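# Carry tube rack through self-closing door to desk

## Task

Move the tube rack from the counter, through the door that swings shut by itself, and set it on the desk. It must finish standing upright with each tube seated all the way down in a hole, and the door must be closed at the end. The task fails if the rack or any tube touches the floor, or if a robot topples or is left leaning. One robot or both may do the work; at the end, release the rack and back away from it.

## Robot and tools

ROBOTS. r1 and r2 are identical Hello Robot Stretch 3 units. Each has a base with two drive wheels and a passive omni caster at the rear, a mast carrying a lift, and a telescoping arm that reaches out to the robot's RIGHT side, ending in a wrist and a two-finger gripper. The base cannot strafe, so to bring the gripper forward or back you drive the base. The base measures 0.33 m long by 0.34 m wide. It turns about a point midway between the drive wheels, 0.05 m behind its front edge. With the arm pulled in and the wrist folded, the wrist pokes up to 0.06 m past the right side and a spin covers a 0.28 m radius; an unfolded, level wrist reaches outside that circle.

FRAMES. Base frame: origin on the floor between the drive wheels, x forward, y left, z up. Odometry frame: the base frame as it was when the scene began. hand_pose is reported in the base frame at the point where the closed fingertips meet; with all wrist joints at zero, its x axis is up, y runs along the arm back toward the mast, z points to the rear. Fingertips are round pads 0.04 m wide. Each robot reports only in its own frames, so where the robots stand relative to each other can be judged only from images, lidar_m, wrist_depth_mm and head_depth_mm.

execute_actions. Arguments: "actions", a list holding one action or none (empty just returns state and pictures), and "cameras", a list of camera names (r1_head_camera, r1_nav_camera, r1_wrist_camera, r2_head_camera, r2_nav_camera, r2_wrist_camera) or "all"; omitted or null means all, [] means none. An action is an object keyed by "r1" and/or "r2"; each robot entry may hold:
- "base": exactly one command, relative to where the base last measured itself. {"translate_m": d} drives straight, metres, -1 to 1, positive forward. {"rotate_rad": d} spins in place, radians, -3.2 to 3.2, positive to the left (counter-clockwise seen from above).
- "joints": absolute targets by name: lift_m 0 to 1.1 (arm height on mast); arm_m 0 to 0.52 (extension); wrist_yaw_rad -1.345 to 4.42 (0 along the arm, positive toward the front, 3.0 folded over base); wrist_pitch_rad -1.57 to 0.451 (0 level, negative tips fingers down); wrist_roll_rad -2.911 to 2.911 (0 fingers side by side, level); gripper_m -0.089 to 0.179 (larger is wider; actual tip gap is about 0.007 less when nearly shut, 0.025 less when wide, zero under 0.007); head_pan_rad -3.953 to 1.73 (0 forward, positive left, -1.57 along the arm); head_tilt_rad -1.53 to 0.419 (0 level, negative down). Done tolerances: lift and arm ±0.004, yaw/roll/pan/tilt ±0.02, pitch ±0.05, gripper ±0.004.
- "contact_limits": {"arm_m": effort percent 1 to 100}, halting the arm motion (contact_stop) when its effort reaches that level and capping its holding force until the next action. Too low halts immediately; values above the maximum are clipped.
All motions in one action begin together and may finish at different times; none lasts over 15 s. Anything left out may still be driving toward an earlier target without the status showing it. An unknown key or out-of-range number rejects the whole call and nothing moves. If a result reports a stop, remaining motion, wait and finished_scene calls in that same reply are skipped.

wait: {"seconds": 0 to 10}; commands nothing, then returns state and pictures. zoom_image: {"camera": name, "region": [x0, y0, x1, y1]} in pixels of that camera's latest full image, top-left origin, at most 504 by 504. finished_scene: {"scene": number}; ends the current scene permanently and reports success, so call it only once the result is stable.

RESULTS. base_status and joint_status tell how each motion of the last accepted action ended: done (for the base, wheels turned the commanded amount even if slipping), off_target (stopped short and may still push), contact_stop, time_out, torque_fault; after the last three the old target is dropped. on_its_own covers uncommanded items; "held at" is a held target, not a position. joint_positions, motor_effort (percent, positive toward higher values, bracket = peak; biased and noisy), lidar_m (12 sectors of 30 degrees, first straight ahead, counter-clockwise; 4th left, 7th behind, 10th right; plane 0.17 m up, range 0.15 to 12 m; "-" nothing; misses clear objects and thin legs; own body can hide sectors 5, 6, 9, 10), wrist_depth_mm (7x7 grid, 45 to 1000 mm) and head_depth_mm (7x7 of the sideways image, 280 to 4000 mm), base_odometry (wheel-count based, heading -3.142 to 3.142, positive left), turned_by_wheels and turned_by_imu, base_tilt in degrees (forward and right positive, each robot with its own bias up to about 4). The pictures line lists the image order. Camera calibration gives K and T_world_to_cam (base frame to camera, OpenCV style); head images 896x504, nav 672x504 fisheye, wrist 644x364; poses drift with joint readings.

BEHAVIOUR. Arm and lift stop when pushing firmly and then go slack until recommanded; a loaded slack lift may sag. Base, wrist and head have no contact stop and keep shoving. A wrist servo overloaded for several seconds shuts off for 10 s (torque_fault). Full base speed (0.30 m/s, 1.9 rad/s) needs lift_m under 0.30, arm_m under 0.03, wrist_yaw_rad over 2.54; otherwise 0.10 m/s and 0.63 rad/s. To grip, command gripper_m below the object's width; to release, open at least 0.02 beyond where the tips made contact. Readings do not confirm a grasp.

AVOID. Fold or unfold the wrist only with lift_m 0.32 to 0.95, wrist_pitch_rad -0.4, roll near 0; once folded, the lift may go down to 0.25. With yaw below -0.4 keep pitch at -0.5 or lower. Pushing against something rigid with the gripper above about 0.45 m, repeated pushes, driving while holding something fixed, or snagging furniture (especially reversing) can tip a robot; if it leans, back off in small steps, free the gripper, and lower lift_m to about 0.2. Robots must never press into each other: once bases touch, any further drive is a hard press. Two robots given the same drive command can differ by up to 2.5 cm per metre, which strains a shared load. Loose objects may occasionally get nudged. Avoid drops, slams and hard hits.

Each tool is called after "Request:" as name(argument=value, ...) on one line, values as JSON.

## Session

Request:
execute_actions(actions=[])

Scene clock: 0.00 s.
r1.base_odometry: x=+0.000 y=+0.000 heading=+0.000 (m, m, rad; r1's odometry frame)
r1.turned_by_wheels: +0.000 (rad since the last result)
r1.turned_by_imu: +0.000 (rad since the last result)
r1.base_tilt: forward=+1.4 right=+0.4 (deg)
r1.lidar_m: 0.87 0.81 0.82 1.04 1.73 1.77 2.25 1.39 1.42 0.96 0.90 0.91
r1.head_depth_mm: 1062 1063 1065 1063 1070 1068 1076 / 1062 1064 1070 1075 1082 1085 1088 / 975 986 991 993 995 1005 1006 / 911 914 916 921 923 930 934 / 830 832 837 841 844 848 851 / 792 794 799 800 803 807 800 / 748 751 752 755 757 759 758
r1.base_status: not commanded
r1.joint_positions: lift_m=+0.416 arm_m=+0.002 wrist_yaw_rad=+2.848 wrist_pitch_rad=-0.363 wrist_roll_rad=+0.017 gripper_m=+0.037 head_pan_rad=-0.017 head_tilt_rad=+0.004
r1.joint_status: not commanded
r1.motor_effort: left_wheel=+0 right_wheel=+1 lift_m=+26 arm_m=+0 wrist_yaw_rad=+1 wrist_pitch_rad=+8 wrist_roll_rad=+0 gripper_m=+0 head_pan_rad=+0 head_tilt_rad=+2 (%)
r1.hand_pose: x=+0.0456 y=+0.0742 z=+0.4415 quat_wxyz=(+0.229, +0.712, +0.023, +0.663) (m; r1's base frame)
r1.wrist_depth_mm: - - - 950 799 662 589 / - - - - 856 715 620 / - - - - 927 772 647 / 952 - - - 949 819 697 / 813 - 830 773 817 782 741 / 682 - 691 647 - 673 660 / 576 578 574 569 573 569 570
r2.base_odometry: x=+0.000 y=+0.000 heading=+0.000 (m, m, rad; r2's odometry frame)
r2.turned_by_wheels: +0.000 (rad since the last result)
r2.turned_by_imu: +0.000 (rad since the last result)
r2.base_tilt: forward=-1.2 right=+0.1 (deg)
r2.lidar_m: 1.39 2.22 1.76 1.74 1.20 0.93 0.92 0.98 0.90 0.89 0.95 1.42
r2.head_depth_mm: 1917 2156 2156 2155 2152 2151 2147 / 1904 2163 2165 2185 2159 2160 2048 / 1902 2201 2197 2176 2194 2210 1948 / 1896 2213 2215 2216 2196 2228 1410 / 1904 2253 2265 2242 2224 2249 2161 / 1881 2268 2271 2254 2265 2275 2238 / 1890 2289 2284 2283 2299 2283 2269
r2.base_status: not commanded
r2.joint_positions: lift_m=+0.381 arm_m=+0.002 wrist_yaw_rad=+2.878 wrist_pitch_rad=-0.598 wrist_roll_rad=+0.019 gripper_m=+0.037 head_pan_rad=+0.018 head_tilt_rad=+0.004
r2.joint_status: not commanded
r2.motor_effort: left_wheel=-1 right_wheel=+1 lift_m=+29 arm_m=+0 wrist_yaw_rad=+0 wrist_pitch_rad=+4 wrist_roll_rad=+0 gripper_m=+0 head_pan_rad=+0 head_tilt_rad=+3 (%)
r2.hand_pose: x=+0.0305 y=+0.0442 z=+0.3554 quat_wxyz=(+0.297, +0.703, +0.115, +0.636) (m; r2's base frame)
r2.wrist_depth_mm: - - - - - - - / - - - - - - - / 809 848 867 875 864 882 885 / 709 - 722 722 734 739 742 / 612 - 637 626 633 628 635 / 542 538 - 554 563 551 562 / 492 - - 490 481 493 497
pictures: r1_head_camera (sideways: a quarter turn clockwise sets it upright), r1_nav_camera (sideways: a quarter turn counterclockwise sets it upright), r1_wrist_camera, r2_head_camera (sideways: a quarter turn clockwise sets it upright), r2_nav_camera (sideways: a quarter turn counterclockwise sets it upright), r2_wrist_camera
Images, in order (width x height): r1_head_camera 896x504, r1_nav_camera 672x504, r1_wrist_camera 644x364, r2_head_camera 896x504, r2_nav_camera 672x504, r2_wrist_camera 644x364.

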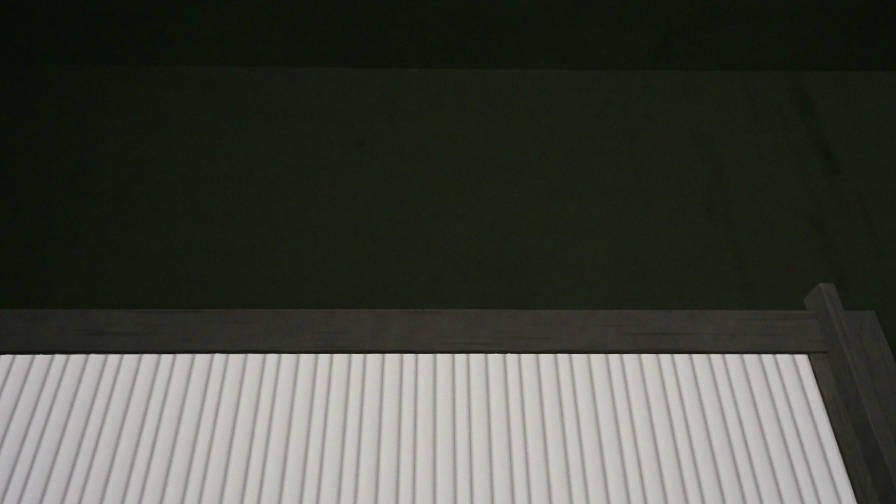

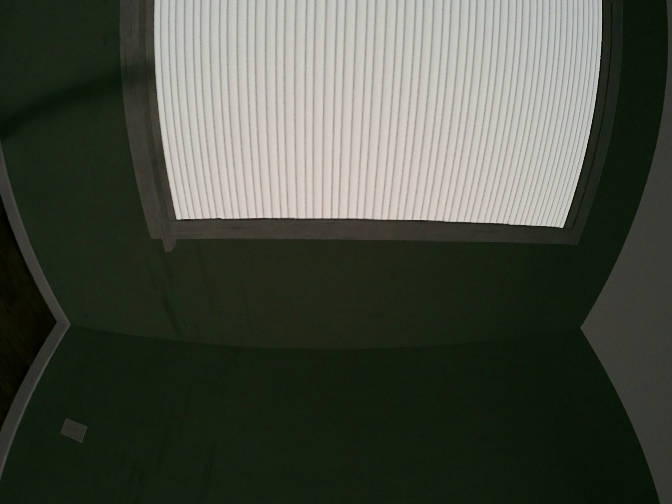

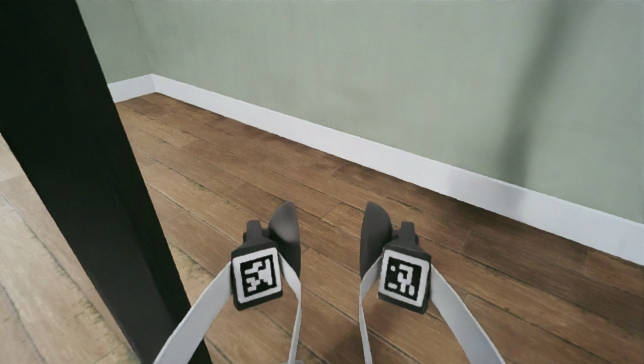

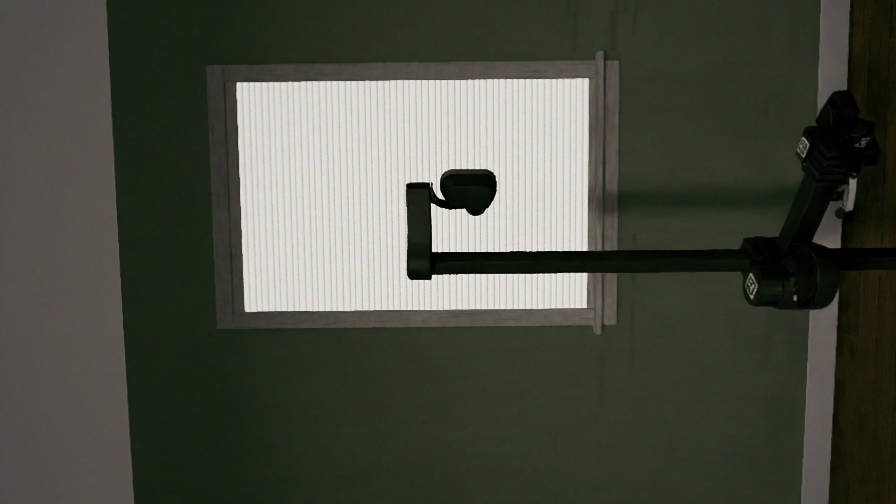

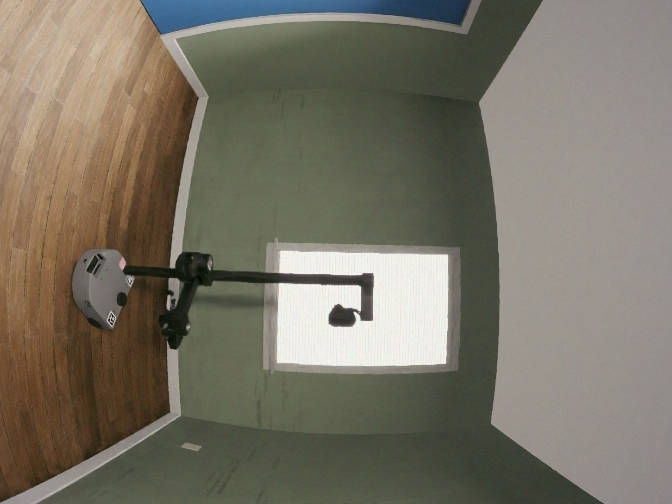

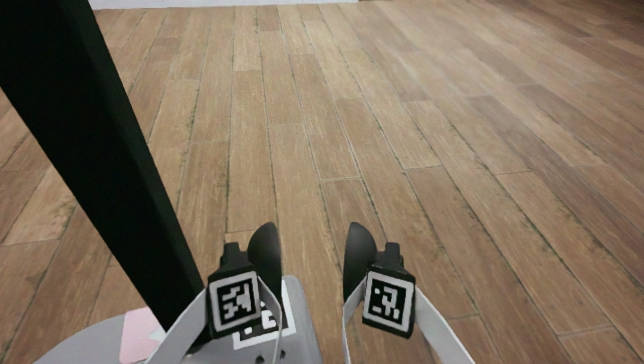

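Request:
execute_actions(actions=[{"r1":{"joints":{"head_pan_rad":-3.7,"head_tilt_rad":-0.4}},"r2":{"joints":{"head_pan_rad":-3.0,"head_tilt_rad":-0.5}}}], cameras=["r1_head_camera","r1_nav_camera","r2_head_camera","r2_nav_camera"])

Scene clock: 4.23 s.
r1.base_odometry: x=+0.000 y=+0.000 heading=+0.000 (m, m, rad; r1's odometry frame)
r1.turned_by_wheels: +0.000 (rad since the last result)
r1.turned_by_imu: +0.000 (rad since the last result)
r1.base_tilt: forward=+1.4 right=+0.3 (deg)
r1.lidar_m: 0.87 0.81 0.82 1.04 1.73 1.76 2.25 1.39 1.43 0.96 0.89 0.91
r1.head_depth_mm: 1467 1566 1668 1801 1951 1741 1408 / 1539 1640 1756 1876 2027 1748 1408 / 1592 1704 1836 2006 2134 1755 1416 / 1673 1787 1938 2130 2194 1748 1420 / 1745 1896 2065 2233 2296 1753 1421 / 1840 2002 2178 2399 2306 1760 1423 / 1944 2109 2315 2577 2337 1765 1428
r1.base_status: not commanded
r1.joint_positions: lift_m=+0.416 arm_m=+0.002 wrist_yaw_rad=+2.848 wrist_pitch_rad=-0.363 wrist_roll_rad=+0.017 gripper_m=+0.037 head_pan_rad=-3.693 head_tilt_rad=-0.395
r1.joint_status: all done
r1.motor_effort: left_wheel=-1(0) right_wheel=+0(1) lift_m=+26(26) arm_m=+0(0) wrist_yaw_rad=+0(0) wrist_pitch_rad=+8(8) wrist_roll_rad=+0(0) gripper_m=+0(0) head_pan_rad=-2(33) head_tilt_rad=-1(25) (%)
r1.hand_pose: x=+0.0456 y=+0.0742 z=+0.4415 quat_wxyz=(+0.229, +0.712, +0.023, +0.663) (m; r1's base frame)
r1.wrist_depth_mm: - - - 910 784 669 590 / - - - - 860 702 609 / - - - - 929 769 651 / 970 - 968 959 951 814 697 / 811 - 827 811 819 791 753 / 683 - 674 664 - 670 655 / 570 582 572 570 575 564 571
r2.base_odometry: x=+0.000 y=+0.000 heading=+0.000 (m, m, rad; r2's odometry frame)
r2.turned_by_wheels: +0.000 (rad since the last result)
r2.turned_by_imu: +0.001 (rad since the last result)
r2.base_tilt: forward=-1.2 right=+0.1 (deg)
r2.lidar_m: 1.39 2.22 1.76 1.74 1.20 0.93 0.92 0.98 0.90 0.89 0.95 1.43
r2.head_depth_mm: 1251 1359 1192 967 1059 1193 1306 / 1277 1393 1290 978 1094 1228 1305 / 1303 1425 1288 994 1115 1270 1313 / 1336 1453 1287 1023 1148 1305 1302 / 1368 1493 1285 1049 1187 1350 1311 / 1397 1523 1284 1080 1215 1401 1311 / 1418 1535 1280 1108 1253 1453 1306
r2.base_status: not commanded
r2.joint_positions: lift_m=+0.381 arm_m=+0.002 wrist_yaw_rad=+2.878 wrist_pitch_rad=-0.598 wrist_roll_rad=+0.019 gripper_m=+0.037 head_pan_rad=-2.993 head_tilt_rad=-0.494
r2.joint_status: all done
r2.motor_effort: left_wheel=-1(1) right_wheel=+0(1) lift_m=+28(28) arm_m=+0(0) wrist_yaw_rad=+0(0) wrist_pitch_rad=+4(4) wrist_roll_rad=+0(0) gripper_m=-1(1) head_pan_rad=-3(39) head_tilt_rad=-3(37) (%)
r2.hand_pose: x=+0.0305 y=+0.0442 z=+0.3554 quat_wxyz=(+0.297, +0.703, +0.115, +0.636) (m; r2's base frame)
r2.wrist_depth_mm: - - - - - - - / - - - - - - - / 810 858 854 857 870 859 880 / 716 - 726 723 724 740 748 / 618 - 641 619 629 631 635 / 537 540 - 558 561 555 558 / 493 - - 488 484 494 498
pictures: r1_head_camera (sideways: a quarter turn clockwise sets it upright), r1_nav_camera (sideways: a quarter turn counterclockwise sets it upright), r2_head_camera (sideways: a quarter turn clockwise sets it upright), r2_nav_camera (sideways: a quarter turn counterclockwise sets it upright)
camera_calibration (this result's frames):
r1_head_camera: T_world_to_cam=[[0.327798, -0.187159, -0.926024, 1.21777], [-0.473974, -0.88048, 0.0101752, -0.00530526], [-0.81725, 0.435576, -0.377328, 0.450288], [0, 0, 0, 1]] pos_world=[-0.0336975, 0.0271105, 1.29764]
r1_nav_camera: T_world_to_cam=[[-0.285886, 0.195338, 0.938143, -1.1792], [0.492561, 0.869726, -0.0309916, 0.0922939], [-0.821981, 0.453233, -0.344858, 0.414747], [0, 0, 0, 1]] pos_world=[-0.0416625, -0.0379046, 1.25215]
r2_head_camera: T_world_to_cam=[[0.462511, 0.0634983, -0.884337, 1.16747], [0.129322, -0.991596, -0.00356379, 0.00237629], [-0.877131, -0.112716, -0.466836, 0.568388], [0, 0, 0, 1]] pos_world=[-0.0417254, -0.00770959, 1.29779]
r2_nav_camera: T_world_to_cam=[[-0.479023, -0.103551, 0.871673, -1.08946], [-0.200757, 0.979622, 0.00604917, 0.0480186], [-0.854537, -0.172097, -0.49005, 0.593284], [0, 0, 0, 1]] pos_world=[-0.00525368, -0.0577518, 1.2401]
Images, in order (width x height): r1_head_camera 896x504, r1_nav_camera 672x504, r2_head_camera 896x504, r2_nav_camera 672x504.

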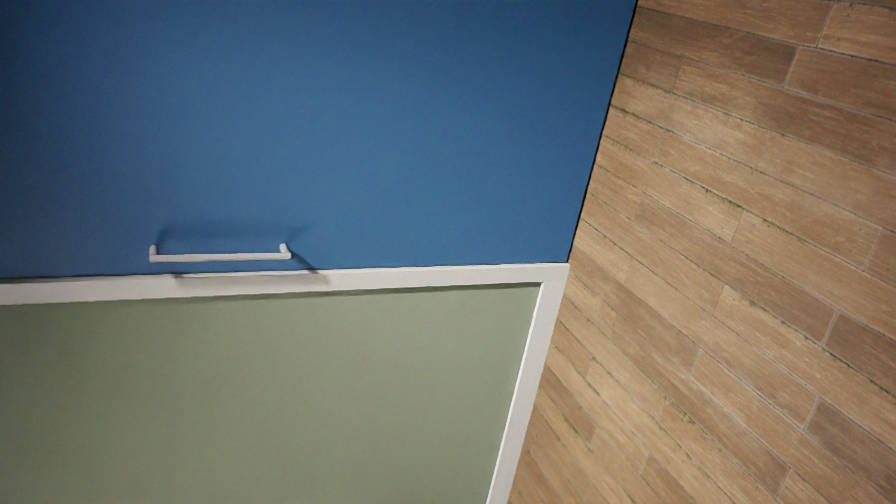

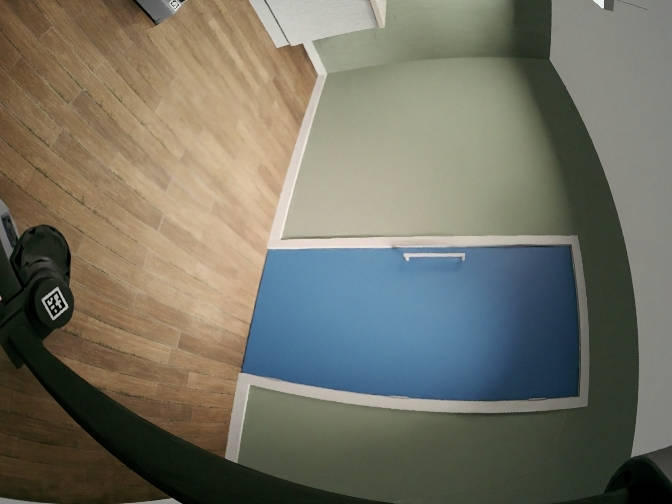

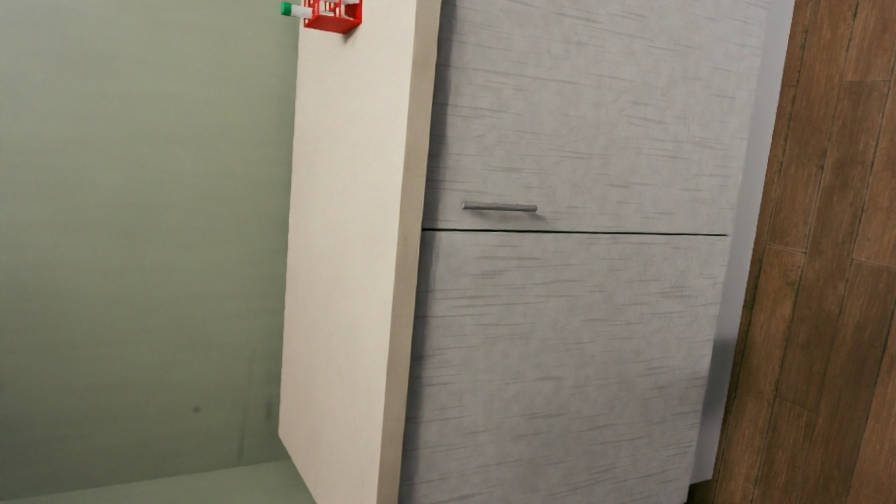

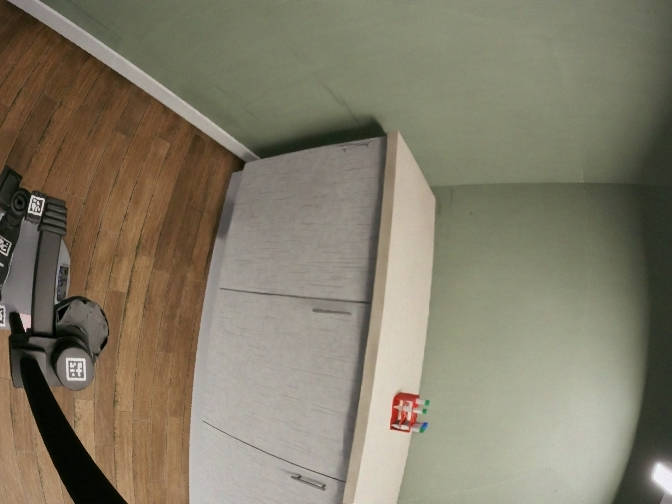

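Request:
execute_actions(actions=[{"r1":{"base":{"rotate_rad":3.04},"joints":{"lift_m":0.28,"head_pan_rad":-1.0,"head_tilt_rad":-0.4}},"r2":{"base":{"rotate_rad":-0.43},"joints":{"wrist_pitch_rad":-0.4,"lift_m":0.9,"head_pan_rad":-1.57,"head_tilt_rad":-0.6}}}], cameras=[])

Request:
execute_actions(actions=[{"r1":{"base":{"translate_m":1.0}},"r2":{"base":{"translate_m":-0.6},"joints":{"wrist_yaw_rad":0,"gripper_m":0.17}}}], cameras=[])

Request:
execute_actions(actions=[{"r1":{"base":{"translate_m":0.14},"joints":{"lift_m":0.9,"wrist_pitch_rad":-0.4}},"r2":{"joints":{"wrist_pitch_rad":-0.2,"lift_m":1.0},"base":{"rotate_rad":-1.25}}}], cameras=[])

Request:
execute_actions(actions=[{"r1":{"base":{"rotate_rad":0.38},"joints":{"wrist_yaw_rad":0.7,"gripper_m":0.13,"head_pan_rad":-1.3,"head_tilt_rad":-0.3}}}])

Scene clock: 36.60 s.
r1.base_odometry: x=+0.000 y=+0.000 heading=+3.040 (m, m, rad; r1's odometry frame)
r1.turned_by_wheels: +3.040 (rad since the last result)
r1.turned_by_imu: +3.004 (rad since the last result)
r1.base_tilt: forward=+1.4 right=+0.3 (deg)
r1.lidar_m: 2.02 1.39 1.39 1.03 0.89 0.90 0.93 0.81 0.81 0.95 1.67 1.73
r1.head_depth_mm: 1557 1666 1762 1823 1899 1740 1408 / 1539 1666 1788 1961 2105 1736 1411 / 1529 1634 1773 1931 2086 1745 1412 / 1505 1608 1739 1895 2046 1752 1422 / 1476 1592 1701 1851 2024 1762 1417 / 1469 1562 1692 1829 1999 1753 1429 / 1459 1539 1660 1816 1960 1764 1417
r1.base_status: done
r1.joint_positions: lift_m=+0.280 arm_m=+0.002 wrist_yaw_rad=+2.848 wrist_pitch_rad=-0.364 wrist_roll_rad=+0.017 gripper_m=+0.037 head_pan_rad=-1.007 head_tilt_rad=-0.395
r1.joint_status: all done
r1.motor_effort: left_wheel=-2(7) right_wheel=+2(9) lift_m=+20(22) arm_m=+0(0) wrist_yaw_rad=+1(0) wrist_pitch_rad=+8(8) wrist_roll_rad=+1(0) gripper_m=+0(0) head_pan_rad=+3(35) head_tilt_rad=-2(3) (%)
r1.hand_pose: x=+0.0456 y=+0.0741 z=+0.3053 quat_wxyz=(+0.229, +0.712, +0.023, +0.663) (m; r1's base frame)
r1.wrist_depth_mm: - 882 - - - - - / - 944 - - - - - / - 922 - - 988 954 967 / - 772 747 731 739 741 725 / 620 - 621 601 615 602 589 / 519 - 516 504 - 491 499 / 461 - - 435 428 426 427
r2.base_odometry: x=+0.000 y=+0.000 heading=-0.430 (m, m, rad; r2's odometry frame)
r2.turned_by_wheels: -0.430 (rad since the last result)
r2.turned_by_imu: -0.432 (rad since the last result)
r2.base_tilt: forward=-1.2 right=+0.0 (deg)
r2.lidar_m: 1.36 1.38 2.09 1.75 1.74 1.12 0.92 0.92 1.02 0.89 0.89 1.00
r2.head_depth_mm: 880 987 1121 1303 1559 - - / 844 942 1067 1228 1446 1557 - / 813 901 1015 1161 1348 1489 - / 781 864 971 1095 1268 1439 - / 753 831 927 1048 1196 1343 - / 727 800 887 995 1133 1315 1267 / 702 769 850 950 1075 1243 1229
r2.base_status: done
r2.joint_positions: lift_m=+0.899 arm_m=+0.002 wrist_yaw_rad=+2.878 wrist_pitch_rad=-0.422 wrist_roll_rad=+0.019 gripper_m=+0.037 head_pan_rad=-1.577 head_tilt_rad=-0.593
r2.joint_status: all done
r2.motor_effort: left_wheel=+2(4) right_wheel=-1(3) lift_m=+40(41) arm_m=+0(0) wrist_yaw_rad=+0(0) wrist_pitch_rad=+8(9) wrist_roll_rad=+0(0) gripper_m=+0(0) head_pan_rad=+3(41) head_tilt_rad=-5(18) (%)
r2.hand_pose: x=+0.0372 y=+0.0691 z=+0.9112 quat_wxyz=(+0.239, +0.711, +0.054, +0.660) (m; r2's base frame)
r2.wrist_depth_mm: - - - - - - - / - - - - - - - / - - - - - - - / - - - - - - - / - - - - - - - / - - - - - - - / - - - - - - -
pictures: none
No camera images: the call's "cameras" was empty. Leave "cameras" out to get every camera's image.

Scene clock: 43.83 s.
r1.base_odometry: x=-0.995 y=+0.102 heading=+3.040 (m, m, rad; r1's odometry frame)
r1.turned_by_wheels: +0.000 (rad since the last result)
r1.turned_by_imu: +0.009 (rad since the last result)
r1.base_tilt: forward=+1.4 right=+0.3 (deg)
r1.lidar_m: 1.23 1.65 1.33 1.82 1.58 1.59 1.75 1.53 1.52 1.20 1.05 1.05
r1.head_depth_mm: 918 989 1067 1166 1285 1421 1409 / 912 973 1055 1146 1259 1393 1413 / 898 959 1038 1128 1237 1360 1412 / 883 947 1023 1110 1211 1340 1419 / 871 937 1009 1093 1190 1312 1390 / 860 921 984 1072 1167 1278 1379 / 851 900 975 1050 1145 1253 1357
r1.base_status: done
r1.joint_positions: lift_m=+0.280 arm_m=+0.002 wrist_yaw_rad=+2.848 wrist_pitch_rad=-0.364 wrist_roll_rad=+0.017 gripper_m=+0.037 head_pan_rad=-1.007 head_tilt_rad=-0.395
r1.joint_status: not commanded
r1.motor_effort: left_wheel=-2(6) right_wheel=+2(7) lift_m=+20(20) arm_m=+0(0) wrist_yaw_rad=+0(0) wrist_pitch_rad=+9(9) wrist_roll_rad=+0(0) gripper_m=+0(0) head_pan_rad=+3(3) head_tilt_rad=-2(2) (%)
r1.hand_pose: x=+0.0456 y=+0.0741 z=+0.3053 quat_wxyz=(+0.229, +0.712, +0.023, +0.663) (m; r1's base frame)
r1.wrist_depth_mm: - - - - - - - / - - - - - - - / - 1000 977 981 959 959 929 / - 763 753 750 741 731 752 / 598 - 613 604 620 594 594 / 512 - 522 507 - 495 493 / 450 - - 439 436 430 428
r2.base_odometry: x=-0.545 y=+0.250 heading=-0.430 (m, m, rad; r2's odometry frame)
r2.turned_by_wheels: +0.000 (rad since the last result)
r2.turned_by_imu: +0.002 (rad since the last result)
r2.base_tilt: forward=-1.2 right=+0.1 (deg)
r2.lidar_m: 1.96 1.26 1.85 1.56 0.83 0.43 0.35 0.35 0.39 0.62 1.08 1.21
r2.head_depth_mm: 1074 1209 969 685 568 - - / 1034 1152 966 684 700 - - / 992 1104 966 798 887 - - / 956 1056 1025 1084 1239 - - / 923 1020 1131 1281 1463 1470 1229 / 889 979 1085 1220 1382 1465 1233 / 863 946 1043 1168 1318 1433 1231
r2.base_status: done
r2.joint_positions: lift_m=+0.899 arm_m=+0.002 wrist_yaw_rad=+0.002 wrist_pitch_rad=-0.422 wrist_roll_rad=+0.019 gripper_m=+0.170 head_pan_rad=-1.577 head_tilt_rad=-0.593
r2.joint_status: all done
r2.motor_effort: left_wheel=+2(2) right_wheel=-1(4) lift_m=+40(40) arm_m=+0(1) wrist_yaw_rad=-2(3) wrist_pitch_rad=+9(8) wrist_roll_rad=+0(0) gripper_m=-1(93) head_pan_rad=+3(3) head_tilt_rad=-4(5) (%)
r2.hand_pose: x=-0.0211 y=-0.3710 z=+0.9112 quat_wxyz=(+0.685, +0.147, -0.697, -0.149) (m; r2's base frame)
r2.wrist_depth_mm: 650 705 756 793 848 810 727 / 699 739 806 669 437 445 453 / 747 802 877 736 405 307 310 / 793 857 939 809 444 280 237 / 855 947 - 885 466 328 219 / 895 - - 970 493 373 240 / - - - - 516 370 237
pictures: none
No camera images: the call's "cameras" was empty. Leave "cameras" out to get every camera's image.

Scene clock: 50.30 s.
r1.base_odometry: x=-1.134 y=+0.116 heading=+3.040 (m, m, rad; r1's odometry frame)
r1.turned_by_wheels: +0.000 (rad since the last result)
r1.turned_by_imu: +0.001 (rad since the last result)
r1.base_tilt: forward=+1.4 right=+0.3 (deg)
r1.lidar_m: 1.12 1.55 1.15 1.79 1.68 1.68 1.86 1.63 1.63 1.09 0.95 0.94
r1.head_depth_mm: 827 892 963 1055 1154 1281 1374 / 818 879 949 1033 1140 1255 1359 / 808 865 936 1020 1114 1234 1343 / 796 854 921 1000 1093 1208 1323 / 787 842 900 986 1075 1184 1310 / 776 822 891 962 1049 1153 1274 / 759 810 877 949 1043 1135 1259
r1.base_status: done
r1.joint_positions: lift_m=+0.900 arm_m=+0.002 wrist_yaw_rad=+2.848 wrist_pitch_rad=-0.414 wrist_roll_rad=+0.017 gripper_m=+0.037 head_pan_rad=-1.007 head_tilt_rad=-0.395
r1.joint_status: all done
r1.motor_effort: left_wheel=-2(8) right_wheel=+2(7) lift_m=+32(32) arm_m=+0(0) wrist_yaw_rad=+0(0) wrist_pitch_rad=+7(8) wrist_roll_rad=+0(0) gripper_m=+0(0) head_pan_rad=+3(3) head_tilt_rad=-1(2) (%)
r1.hand_pose: x=+0.0438 y=+0.0683 z=+0.9132 quat_wxyz=(+0.246, +0.711, +0.041, +0.657) (m; r1's base frame)
r1.wrist_depth_mm: - - - - - - - / - - - - - - - / - - - - - - - / - - - - - - - / - - - - - - - / - - - - - - - / - - - - - - -
r2.base_odometry: x=-0.545 y=+0.250 heading=-1.680 (m, m, rad; r2's odometry frame)
r2.turned_by_wheels: -1.250 (rad since the last result)
r2.turned_by_imu: -1.260 (rad since the last result)
r2.base_tilt: forward=-1.3 right=+0.1 (deg)
r2.lidar_m: 1.07 1.12 1.54 2.80 2.19 1.61 1.55 0.51 0.37 0.35 0.36 0.49
r2.head_depth_mm: 809 896 968 - - - - / 809 895 954 762 - - - / 805 895 950 - - - - / 801 891 943 - - 519 621 / 798 885 942 627 528 467 615 / 799 881 936 712 528 467 607 / 790 875 933 681 527 466 599
r2.base_status: done
r2.joint_positions: lift_m=+0.999 arm_m=+0.002 wrist_yaw_rad=+0.001 wrist_pitch_rad=-0.223 wrist_roll_rad=+0.019 gripper_m=+0.170 head_pan_rad=-1.577 head_tilt_rad=-0.593
r2.joint_status: all done
r2.motor_effort: left_wheel=+1(4) right_wheel=-1(3) lift_m=+40(43) arm_m=+0(0) wrist_yaw_rad=-1(1) wrist_pitch_rad=+9(11) wrist_roll_rad=+0(0) gripper_m=+1(0) head_pan_rad=+3(3) head_tilt_rad=-4(5) (%)
r2.hand_pose: x=-0.0213 y=-0.3916 z=+1.0579 quat_wxyz=(+0.696, +0.079, -0.709, -0.079) (m; r2's base frame)
r2.wrist_depth_mm: 644 649 652 649 659 664 662 / 684 679 677 685 695 690 700 / 712 719 732 728 725 731 739 / 648 655 662 615 669 675 690 / 473 477 457 364 484 491 491 / 391 377 376 363 380 384 387 / - 310 309 310 313 305 324
pictures: none
No camera images: the call's "cameras" was empty. Leave "cameras" out to get every camera's image.

Scene clock: 52.37 s.
r1.base_odometry: x=-1.134 y=+0.116 heading=-2.864 (m, m, rad; r1's odometry frame)
r1.turned_by_wheels: +0.380 (rad since the last result)
r1.turned_by_imu: +0.376 (rad since the last result)
r1.base_tilt: forward=+1.4 right=+0.4 (deg)
r1.lidar_m: 1.57 1.55 1.16 1.70 1.69 1.83 1.64 1.63 1.20 0.96 0.94 1.04
r1.head_depth_mm: 814 862 917 979 1046 1126 1228 / 809 855 913 970 1039 1120 1209 / 804 854 904 965 1034 1119 1209 / 802 848 901 961 1030 1110 1200 / 798 843 894 950 1023 1100 1188 / 788 830 884 948 1017 1093 1185 / 793 837 889 946 1013 1086 1178
r1.base_status: done
r1.joint_positions: lift_m=+0.900 arm_m=+0.002 wrist_yaw_rad=+0.703 wrist_pitch_rad=-0.414 wrist_roll_rad=+0.017 gripper_m=+0.130 head_pan_rad=-1.293 head_tilt_rad=-0.310
r1.joint_status: all done
r1.motor_effort: left_wheel=-2(7) right_wheel=+2(5) lift_m=+32(32) arm_m=+0(0) wrist_yaw_rad=-2(2) wrist_pitch_rad=+7(8) wrist_roll_rad=+0(0) gripper_m=+0(96) head_pan_rad=-2(20) head_tilt_rad=+5(17) (%)
r1.hand_pose: x=+0.1239 y=-0.3185 z=+0.9132 quat_wxyz=(+0.695, +0.376, -0.605, +0.098) (m; r1's base frame)
r1.wrist_depth_mm: 935 847 766 688 637 598 556 / - 931 831 782 707 631 585 / - - 973 856 753 696 638 / - - - 955 852 774 703 / - - - - 950 811 770 / - - - - - - 842 / - - - - - - 898
r2.base_odometry: x=-0.545 y=+0.250 heading=-1.680 (m, m, rad; r2's odometry frame)
r2.turned_by_wheels: +0.000 (rad since the last result)
r2.turned_by_imu: +0.000 (rad since the last result)
r2.base_tilt: forward=-1.2 right=+0.0 (deg)
r2.lidar_m: 1.07 1.12 1.53 2.80 2.19 1.61 1.55 0.51 0.37 0.35 0.36 0.49
r2.head_depth_mm: 812 902 966 - - - - / 809 894 954 765 - - - / 806 896 951 - - - - / 802 887 948 - - 519 623 / 798 885 941 628 526 468 616 / 793 880 938 714 528 466 606 / 792 877 931 681 527 466 597
r2.base_status: not commanded
r2.joint_positions: lift_m=+0.999 arm_m=+0.002 wrist_yaw_rad=+0.001 wrist_pitch_rad=-0.223 wrist_roll_rad=+0.019 gripper_m=+0.170 head_pan_rad=-1.577 head_tilt_rad=-0.593
r2.joint_status: not commanded
r2.motor_effort: left_wheel=+1(1) right_wheel=-1(1) lift_m=+40(40) arm_m=+0(0) wrist_yaw_rad=+0(1) wrist_pitch_rad=+9(9) wrist_roll_rad=+0(0) gripper_m=-1(1) head_pan_rad=+3(3) head_tilt_rad=-3(4) (%)
r2.hand_pose: x=-0.0213 y=-0.3916 z=+1.0579 quat_wxyz=(+0.696, +0.079, -0.709, -0.079) (m; r2's base frame)
r2.wrist_depth_mm: 651 648 646 653 656 659 664 / 678 684 687 697 697 694 692 / 716 716 714 717 730 733 734 / 645 655 661 618 675 688 683 / 473 472 455 363 485 493 491 / 390 376 378 362 380 382 387 / - 309 310 311 313 303 323
pictures: r1_head_camera (sideways: a quarter turn clockwise sets it upright), r1_nav_camera (sideways: a quarter turn counterclockwise sets it upright), r1_wrist_camera, r2_head_camera (sideways: a quarter turn clockwise sets it upright), r2_nav_camera (sideways: a quarter turn counterclockwise sets it upright), r2_wrist_camera
camera_calibration (this result's frames):
r1_head_camera: T_world_to_cam=[[-0.0932535, 0.282377, -0.95476, 1.25785], [0.944113, 0.329581, 0.00526255, -0.00756072], [0.316157, -0.90091, -0.297331, 0.339264], [0, 0, 0, 1]] pos_world=[0.0171764, -0.0470501, 1.30186]
r1_nav_camera: T_world_to_cam=[[0.0565756, -0.25921, 0.964162, -1.21527], [-0.950044, -0.310873, -0.0278295, 0.0969804], [0.306946, -0.914422, -0.263849, 0.302429], [0, 0, 0, 1]] pos_world=[0.0680609, -0.00831352, 1.25421]
r1_wrist_camera: T_world_to_cam=[[-0.75263, -0.657426, -0.0365777, -0.0806499], [-0.368019, 0.466077, -0.804571, 0.959567], [0.545994, -0.592083, -0.592729, 0.450673], [0, 0, 0, 1]] pos_world=[0.0463741, -0.233418, 1.03622]
r2_head_camera: T_world_to_cam=[[0.00915223, 0.551914, -0.833851, 1.1044], [0.999678, -0.0247928, -0.00543767, -0.000493893], [-0.0236746, -0.833533, -0.551963, 0.673942], [0, 0, 0, 1]] pos_world=[0.00634134, -0.0477935, 1.29289]
r2_nav_camera: T_world_to_cam=[[0.0278806, -0.573048, 0.819048, -1.02393], [-0.99887, -0.0475252, 0.000750768, 0.0597855], [0.0384952, -0.818143, -0.573725, 0.696703], [0, 0, 0, 1]] pos_world=[0.0614461, -0.0139173, 1.23832]
r2_wrist_camera: T_world_to_cam=[[-0.998945, 0.0424227, -0.0175965, 0.00823944], [0.0310889, 0.342586, -0.938972, 1.17152], [-0.0338054, -0.938528, -0.343544, 0.164825], [0, 0, 0, 1]] pos_world=[-0.0226185, -0.247003, 1.15679]
Images, in order (width x height): r1_head_camera 896x504, r1_nav_camera 672x504, r1_wrist_camera 644x364, r2_head_camera 896x504, r2_nav_camera 672x504, r2_wrist_camera 644x364.

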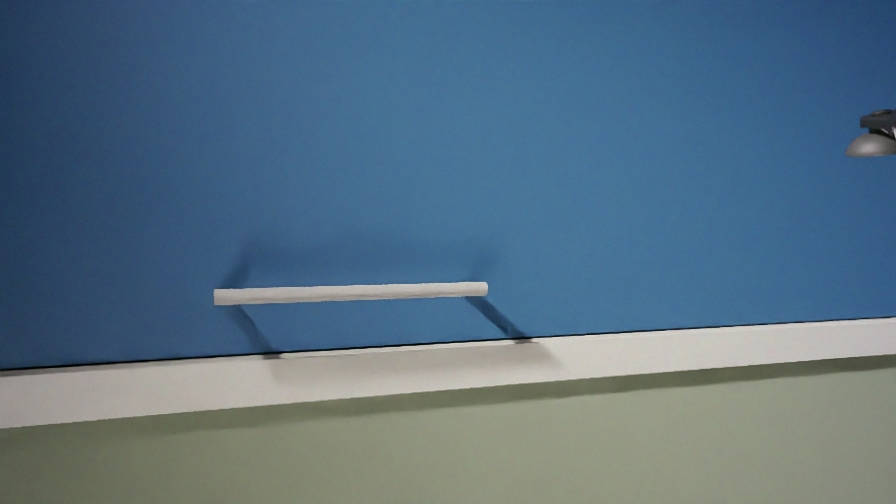

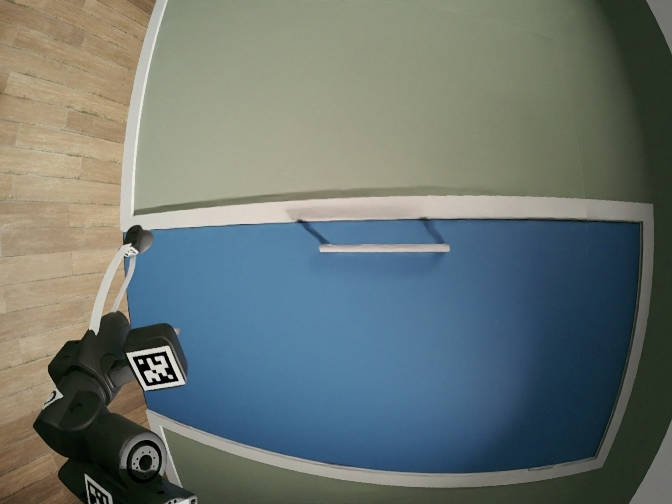

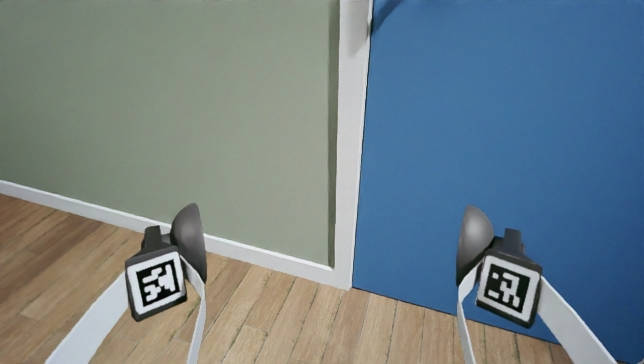

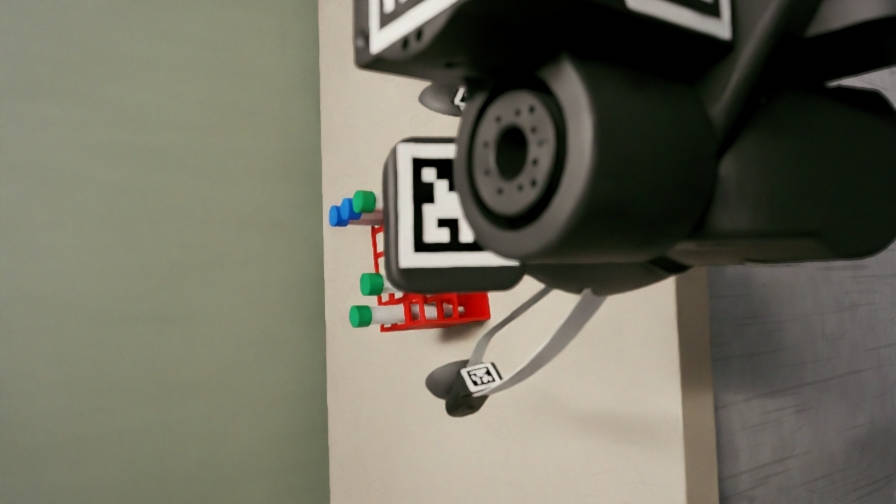

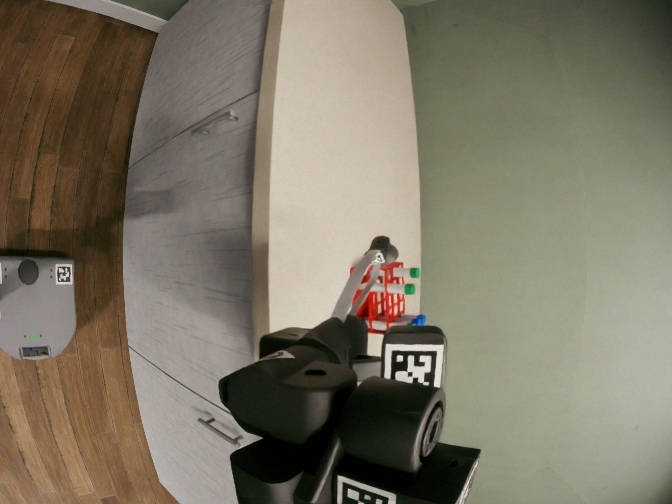

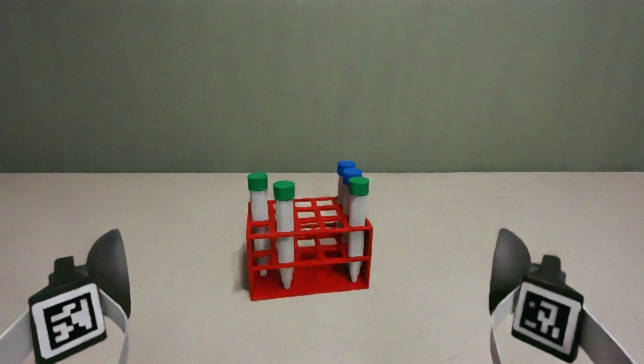

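Request:
execute_actions(actions=[{"r1":{"base":{"translate_m":0.14},"joints":{"wrist_pitch_rad":0.02,"arm_m":0.41,"lift_m":0.95}},"r2":{"base":{"translate_m":-0.025},"joints":{"wrist_yaw_rad":0.12,"gripper_m":0.179,"lift_m":0.905,"arm_m":0.11,"wrist_roll_rad":0}}}], cameras=["r1_head_camera","r1_wrist_camera","r2_head_camera","r2_wrist_camera"])

Scene clock: 65.20 s.
r1.base_odometry: x=-1.269 y=+0.077 heading=-2.864 (m, m, rad; r1's odometry frame)
r1.turned_by_wheels: +0.000 (rad since the last result)
r1.turned_by_imu: +0.001 (rad since the last result)
r1.base_tilt: forward=+1.4 right=+0.3 (deg)
r1.lidar_m: 1.43 1.42 1.05 1.75 1.74 1.89 1.78 1.76 1.13 0.91 0.89 0.98
r1.head_depth_mm: 766 809 861 899 998 1067 1151 / 761 805 859 905 980 1054 1147 / 757 801 846 897 975 1052 1135 / 752 794 848 904 963 1038 1119 / 747 793 841 899 965 1037 1123 / 747 792 841 899 959 1033 1116 / 746 787 836 894 955 1026 1108
r1.base_status: done
r1.joint_positions: lift_m=+0.950 arm_m=+0.410 wrist_yaw_rad=+0.701 wrist_pitch_rad=-0.005 wrist_roll_rad=+0.017 gripper_m=+0.130 head_pan_rad=-1.293 head_tilt_rad=-0.310
r1.joint_status: all done
r1.motor_effort: left_wheel=-2(4) right_wheel=+2(4) lift_m=+32(33) arm_m=+3(3) wrist_yaw_rad=+0(3) wrist_pitch_rad=+13(13) wrist_roll_rad=+0(0) gripper_m=+0(0) head_pan_rad=-3(2) head_tilt_rad=+5(4) (%)
r1.hand_pose: x=+0.1438 y=-0.7505 z=+1.0632 quat_wxyz=(+0.659, +0.247, -0.669, +0.239) (m; r1's base frame)
r1.wrist_depth_mm: 389 345 305 281 263 243 226 / 411 359 316 288 272 249 233 / 427 380 328 299 282 258 238 / 444 398 341 308 289 268 248 / 467 422 352 315 300 268 253 / 498 - 368 333 313 - 260 / 541 465 386 359 327 294 266
r2.base_odometry: x=-0.543 y=+0.275 heading=-1.679 (m, m, rad; r2's odometry frame)
r2.turned_by_wheels: +0.000 (rad since the last result)
r2.turned_by_imu: +0.002 (rad since the last result)
r2.base_tilt: forward=-1.2 right=+0.1 (deg)
r2.lidar_m: 1.10 1.14 1.57 2.80 2.15 1.58 1.53 0.51 0.37 0.35 0.36 0.49
r2.head_depth_mm: 812 899 956 729 - 558 661 / 809 892 954 746 - 559 644 / 804 895 950 730 - 546 633 / 802 886 945 618 - 534 624 / 801 883 944 621 511 467 616 / 795 878 937 710 527 467 607 / 791 879 928 683 527 467 599
r2.base_status: done
r2.joint_positions: lift_m=+0.906 arm_m=+0.110 wrist_yaw_rad=+0.119 wrist_pitch_rad=-0.223 wrist_roll_rad=+0.006 gripper_m=+0.179 head_pan_rad=-1.577 head_tilt_rad=-0.593
r2.joint_status: all done
r2.motor_effort: left_wheel=+2(2) right_wheel=-1(4) lift_m=+14(38) arm_m=+2(2) wrist_yaw_rad=+1(3) wrist_pitch_rad=+9(9) wrist_roll_rad=-3(5) gripper_m=+0(55) head_pan_rad=+3(3) head_tilt_rad=-3(5) (%)
r2.hand_pose: x=+0.0076 y=-0.4976 z=+0.9642 quat_wxyz=(+0.704, +0.121, -0.698, -0.037) (m; r2's base frame)
r2.wrist_depth_mm: 603 587 572 561 546 536 523 / 641 622 604 587 573 560 545 / 651 648 574 605 279 583 573 / 395 398 262 227 240 427 438 / 289 292 263 262 239 309 312 / - 231 228 231 234 239 244 / - 190 191 193 194 193 206
pictures: r1_head_camera (sideways: a quarter turn clockwise sets it upright), r1_wrist_camera, r2_head_camera (sideways: a quarter turn clockwise sets it upright), r2_wrist_camera
camera_calibration (this result's frames):
r1_head_camera: T_world_to_cam=[[-0.0931564, 0.282248, -0.954808, 1.25791], [0.944177, 0.329398, 0.00525323, -0.00754897], [0.315994, -0.901018, -0.297177, 0.339066], [0, 0, 0, 1]] pos_world=[0.0171672, -0.0470523, 1.30187]
r1_wrist_camera: T_world_to_cam=[[-0.74525, -0.666212, -0.0276493, -0.361352], [-0.128582, 0.184278, -0.974427, 1.22355], [0.65427, -0.722636, -0.222996, -0.23368], [0, 0, 0, 1]] pos_world=[0.0409195, -0.635077, 1.13016]
r2_head_camera: T_world_to_cam=[[0.00915238, 0.551917, -0.833849, 1.1044], [0.999678, -0.024793, -0.00543775, -0.000493788], [-0.0236748, -0.83353, -0.551966, 0.673947], [0, 0, 0, 1]] pos_world=[0.00634133, -0.0477935, 1.29289]
r2_wrist_camera: T_world_to_cam=[[-0.996886, -0.0787013, -0.00496223, -0.0325325], [-0.0223459, 0.342275, -0.939334, 1.11957], [0.0756253, -0.936298, -0.342968, 0.0339126], [0, 0, 0, 1]] pos_world=[-0.009978, -0.35401, 1.06312]
Images, in order (width x height): r1_head_camera 896x504, r1_wrist_camera 644x364, r2_head_camera 896x504, r2_wrist_camera 644x364.

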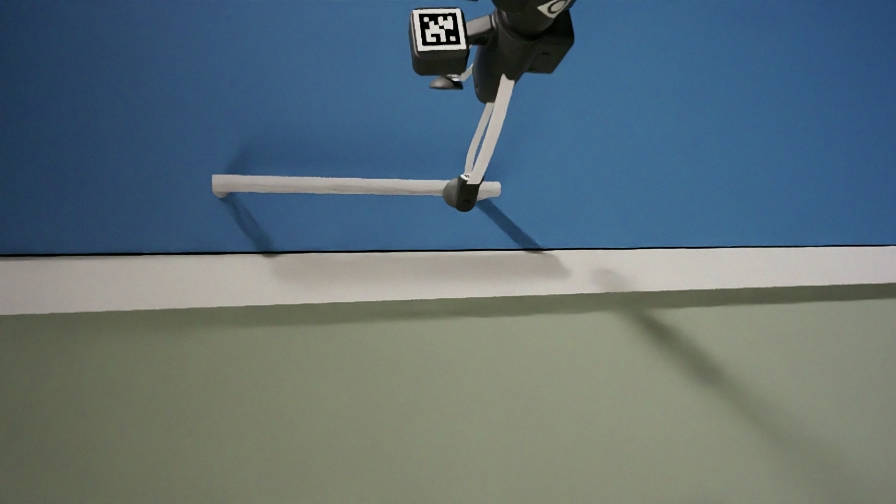

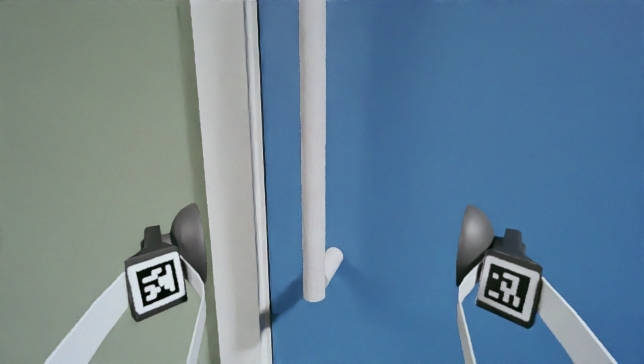

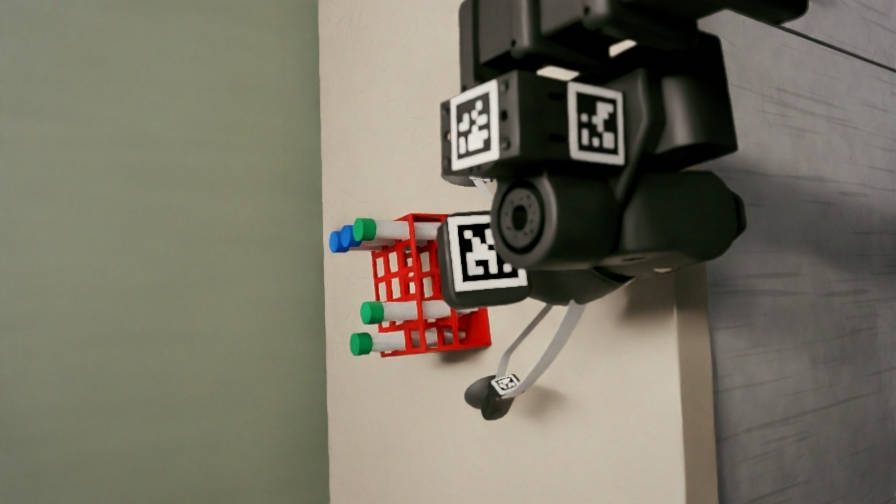

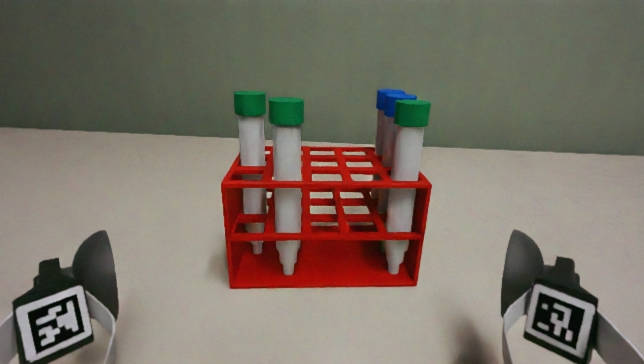

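Request:
execute_actions(actions=[{"r1":{"base":{"translate_m":0.075},"joints":{"arm_m":0.475,"gripper_m":0.1},"contact_limits":{"arm_m":15}},"r2":{"joints":{"arm_m":0.225,"wrist_roll_rad":0.03}}}], cameras=["r1_head_camera","r1_wrist_camera","r2_head_camera","r2_wrist_camera"])

Scene clock: 75.80 s.
r1.base_odometry: x=-1.341 y=+0.057 heading=-2.864 (m, m, rad; r1's odometry frame)
r1.turned_by_wheels: +0.000 (rad since the last result)
r1.turned_by_imu: +0.000 (rad since the last result)
r1.base_tilt: forward=+1.4 right=+0.3 (deg)
r1.lidar_m: 1.44 1.35 1.01 1.78 1.77 1.92 1.84 1.83 1.09 0.88 0.86 0.95
r1.head_depth_mm: 739 780 831 - 959 1026 1109 / 735 779 820 866 950 1018 1108 / 730 773 823 872 941 1011 1097 / 723 767 817 868 929 1004 1089 / 727 766 814 874 930 1000 1083 / 722 763 812 867 926 999 1079 / 717 759 808 863 922 992 1070
r1.base_status: done
r1.joint_positions: lift_m=+0.950 arm_m=+0.475 wrist_yaw_rad=+0.701 wrist_pitch_rad=-0.005 wrist_roll_rad=+0.017 gripper_m=+0.100 head_pan_rad=-1.293 head_tilt_rad=-0.310
r1.joint_status: all done
r1.motor_effort: left_wheel=-2(3) right_wheel=+2(6) lift_m=+32(32) arm_m=+3(1) wrist_yaw_rad=-1(1) wrist_pitch_rad=+13(13) wrist_roll_rad=+0(0) gripper_m=+0(94) head_pan_rad=-2(2) head_tilt_rad=+6(5) (%)
r1.contact_limits: arm_m 15 (drawing in: default 21, maximum 35; extending or still: default 30, maximum 49)
r1.hand_pose: x=+0.1438 y=-0.8155 z=+1.0632 quat_wxyz=(+0.659, +0.247, -0.669, +0.239) (m; r1's base frame)
r1.wrist_depth_mm: 268 242 210 192 184 168 158 / 284 254 218 199 190 174 162 / 296 264 226 206 195 179 167 / 308 274 235 215 203 186 171 / 334 290 246 222 213 189 177 / 351 317 256 232 220 194 182 / 370 317 269 213 227 210 188
r2.base_odometry: x=-0.543 y=+0.275 heading=-1.679 (m, m, rad; r2's odometry frame)
r2.turned_by_wheels: +0.000 (rad since the last result)
r2.turned_by_imu: +0.001 (rad since the last result)
r2.base_tilt: forward=-1.2 right=+0.1 (deg)
r2.lidar_m: 1.10 1.14 1.57 2.80 2.16 1.58 1.52 0.51 0.37 0.35 0.36 0.49
r2.head_depth_mm: 810 901 959 - - 541 656 / 810 897 972 - 511 521 644 / 805 892 967 - 511 515 634 / 804 886 963 - 511 472 626 / 799 884 943 621 527 468 615 / 797 881 936 667 527 466 607 / 790 874 930 682 528 467 600
r2.base_status: not commanded
r2.joint_positions: lift_m=+0.906 arm_m=+0.225 wrist_yaw_rad=+0.120 wrist_pitch_rad=-0.223 wrist_roll_rad=+0.024 gripper_m=+0.179 head_pan_rad=-1.577 head_tilt_rad=-0.593
r2.joint_status: all done
r2.motor_effort: left_wheel=+1(1) right_wheel=-1(1) lift_m=+14(14) arm_m=+3(3) wrist_yaw_rad=+1(2) wrist_pitch_rad=+10(9) wrist_roll_rad=+3(3) gripper_m=-1(1) head_pan_rad=+4(3) head_tilt_rad=-4(4) (%)
r2.hand_pose: x=+0.0077 y=-0.6125 z=+0.9642 quat_wxyz=(+0.698, +0.120, -0.705, -0.038) (m; r2's base frame)
r2.wrist_depth_mm: 493 478 466 456 445 434 424 / 517 505 496 484 471 456 446 / 550 527 505 505 479 476 466 / 408 380 104 412 135 360 418 / 295 296 115 158 135 284 301 / - 130 114 122 113 115 236 / - 134 132 176 134 126 201
pictures: r1_head_camera (sideways: a quarter turn clockwise sets it upright), r1_wrist_camera, r2_head_camera (sideways: a quarter turn clockwise sets it upright), r2_wrist_camera
camera_calibration (this result's frames):
r1_head_camera: T_world_to_cam=[[-0.0931511, 0.28223, -0.954814, 1.25792], [0.944177, 0.329398, 0.00525207, -0.00754747], [0.315996, -0.901024, -0.297158, 0.339041], [0, 0, 0, 1]] pos_world=[0.0171672, -0.0470523, 1.30187]
r1_wrist_camera: T_world_to_cam=[[-0.74525, -0.666212, -0.0276493, -0.404659], [-0.128582, 0.184278, -0.974427, 1.23553], [0.65427, -0.722636, -0.222996, -0.280654], [0, 0, 0, 1]] pos_world=[0.0409194, -0.700081, 1.13016]
r2_head_camera: T_world_to_cam=[[0.00915239, 0.551919, -0.833847, 1.1044], [0.999678, -0.024793, -0.0054378, -0.00049373], [-0.0236748, -0.833529, -0.551968, 0.67395], [0, 0, 0, 1]] pos_world=[0.00634133, -0.0477935, 1.29289]
r2_wrist_camera: T_world_to_cam=[[-0.996914, -0.0749919, -0.0232046, -0.0216081], [-0.00405117, 0.344355, -0.938831, 1.15957], [0.0783953, -0.93584, -0.343596, -0.0728771], [0, 0, 0, 1]] pos_world=[-0.0111305, -0.469126, 1.0631]
Images, in order (width x height): r1_head_camera 896x504, r1_wrist_camera 644x364, r2_head_camera 896x504, r2_wrist_camera 644x364.

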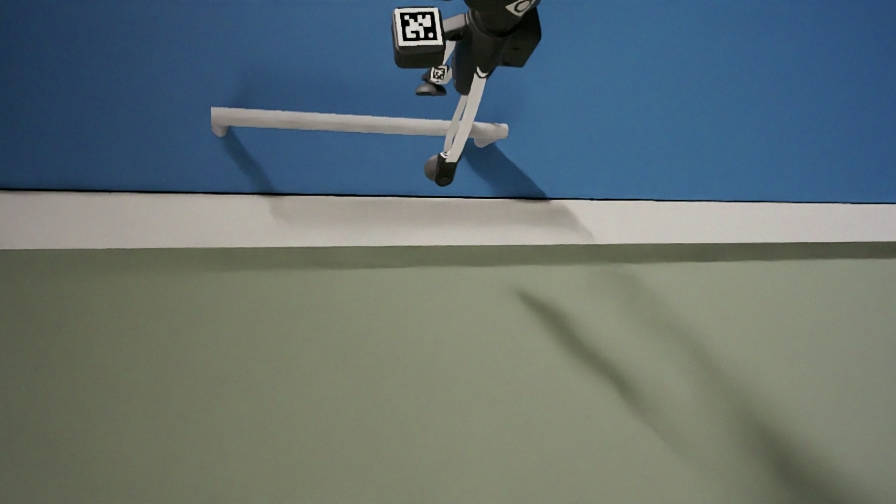

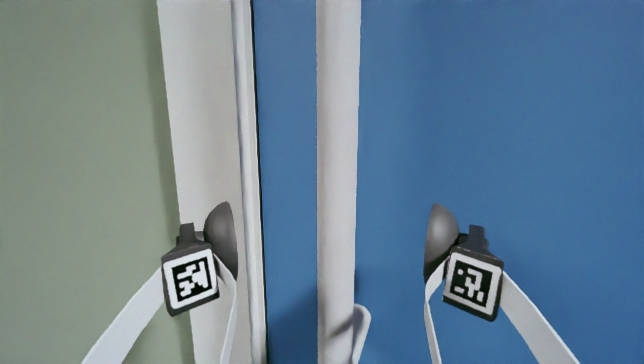

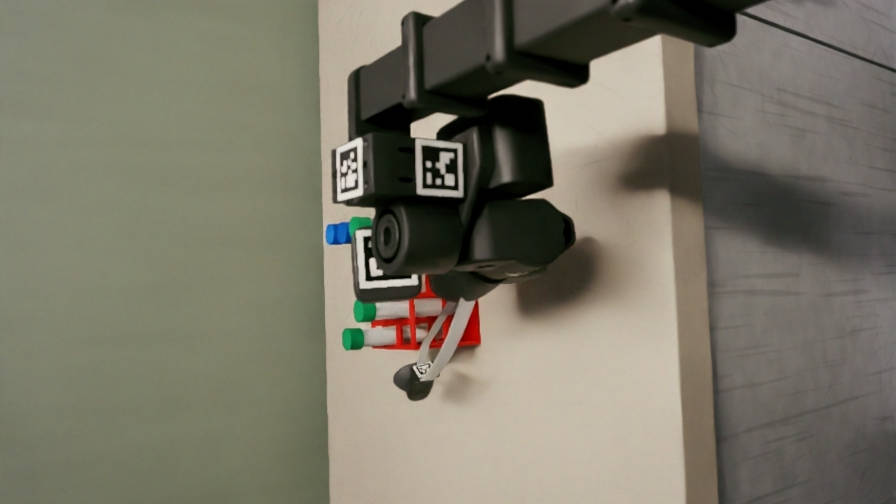

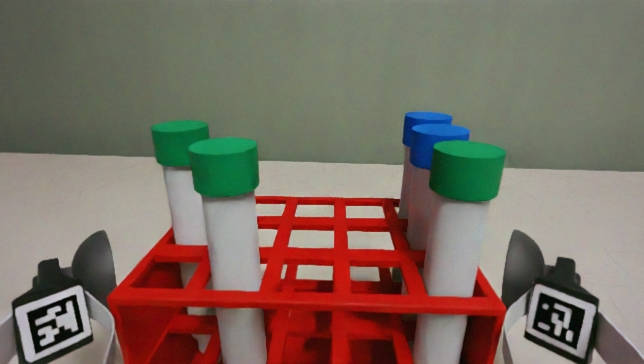

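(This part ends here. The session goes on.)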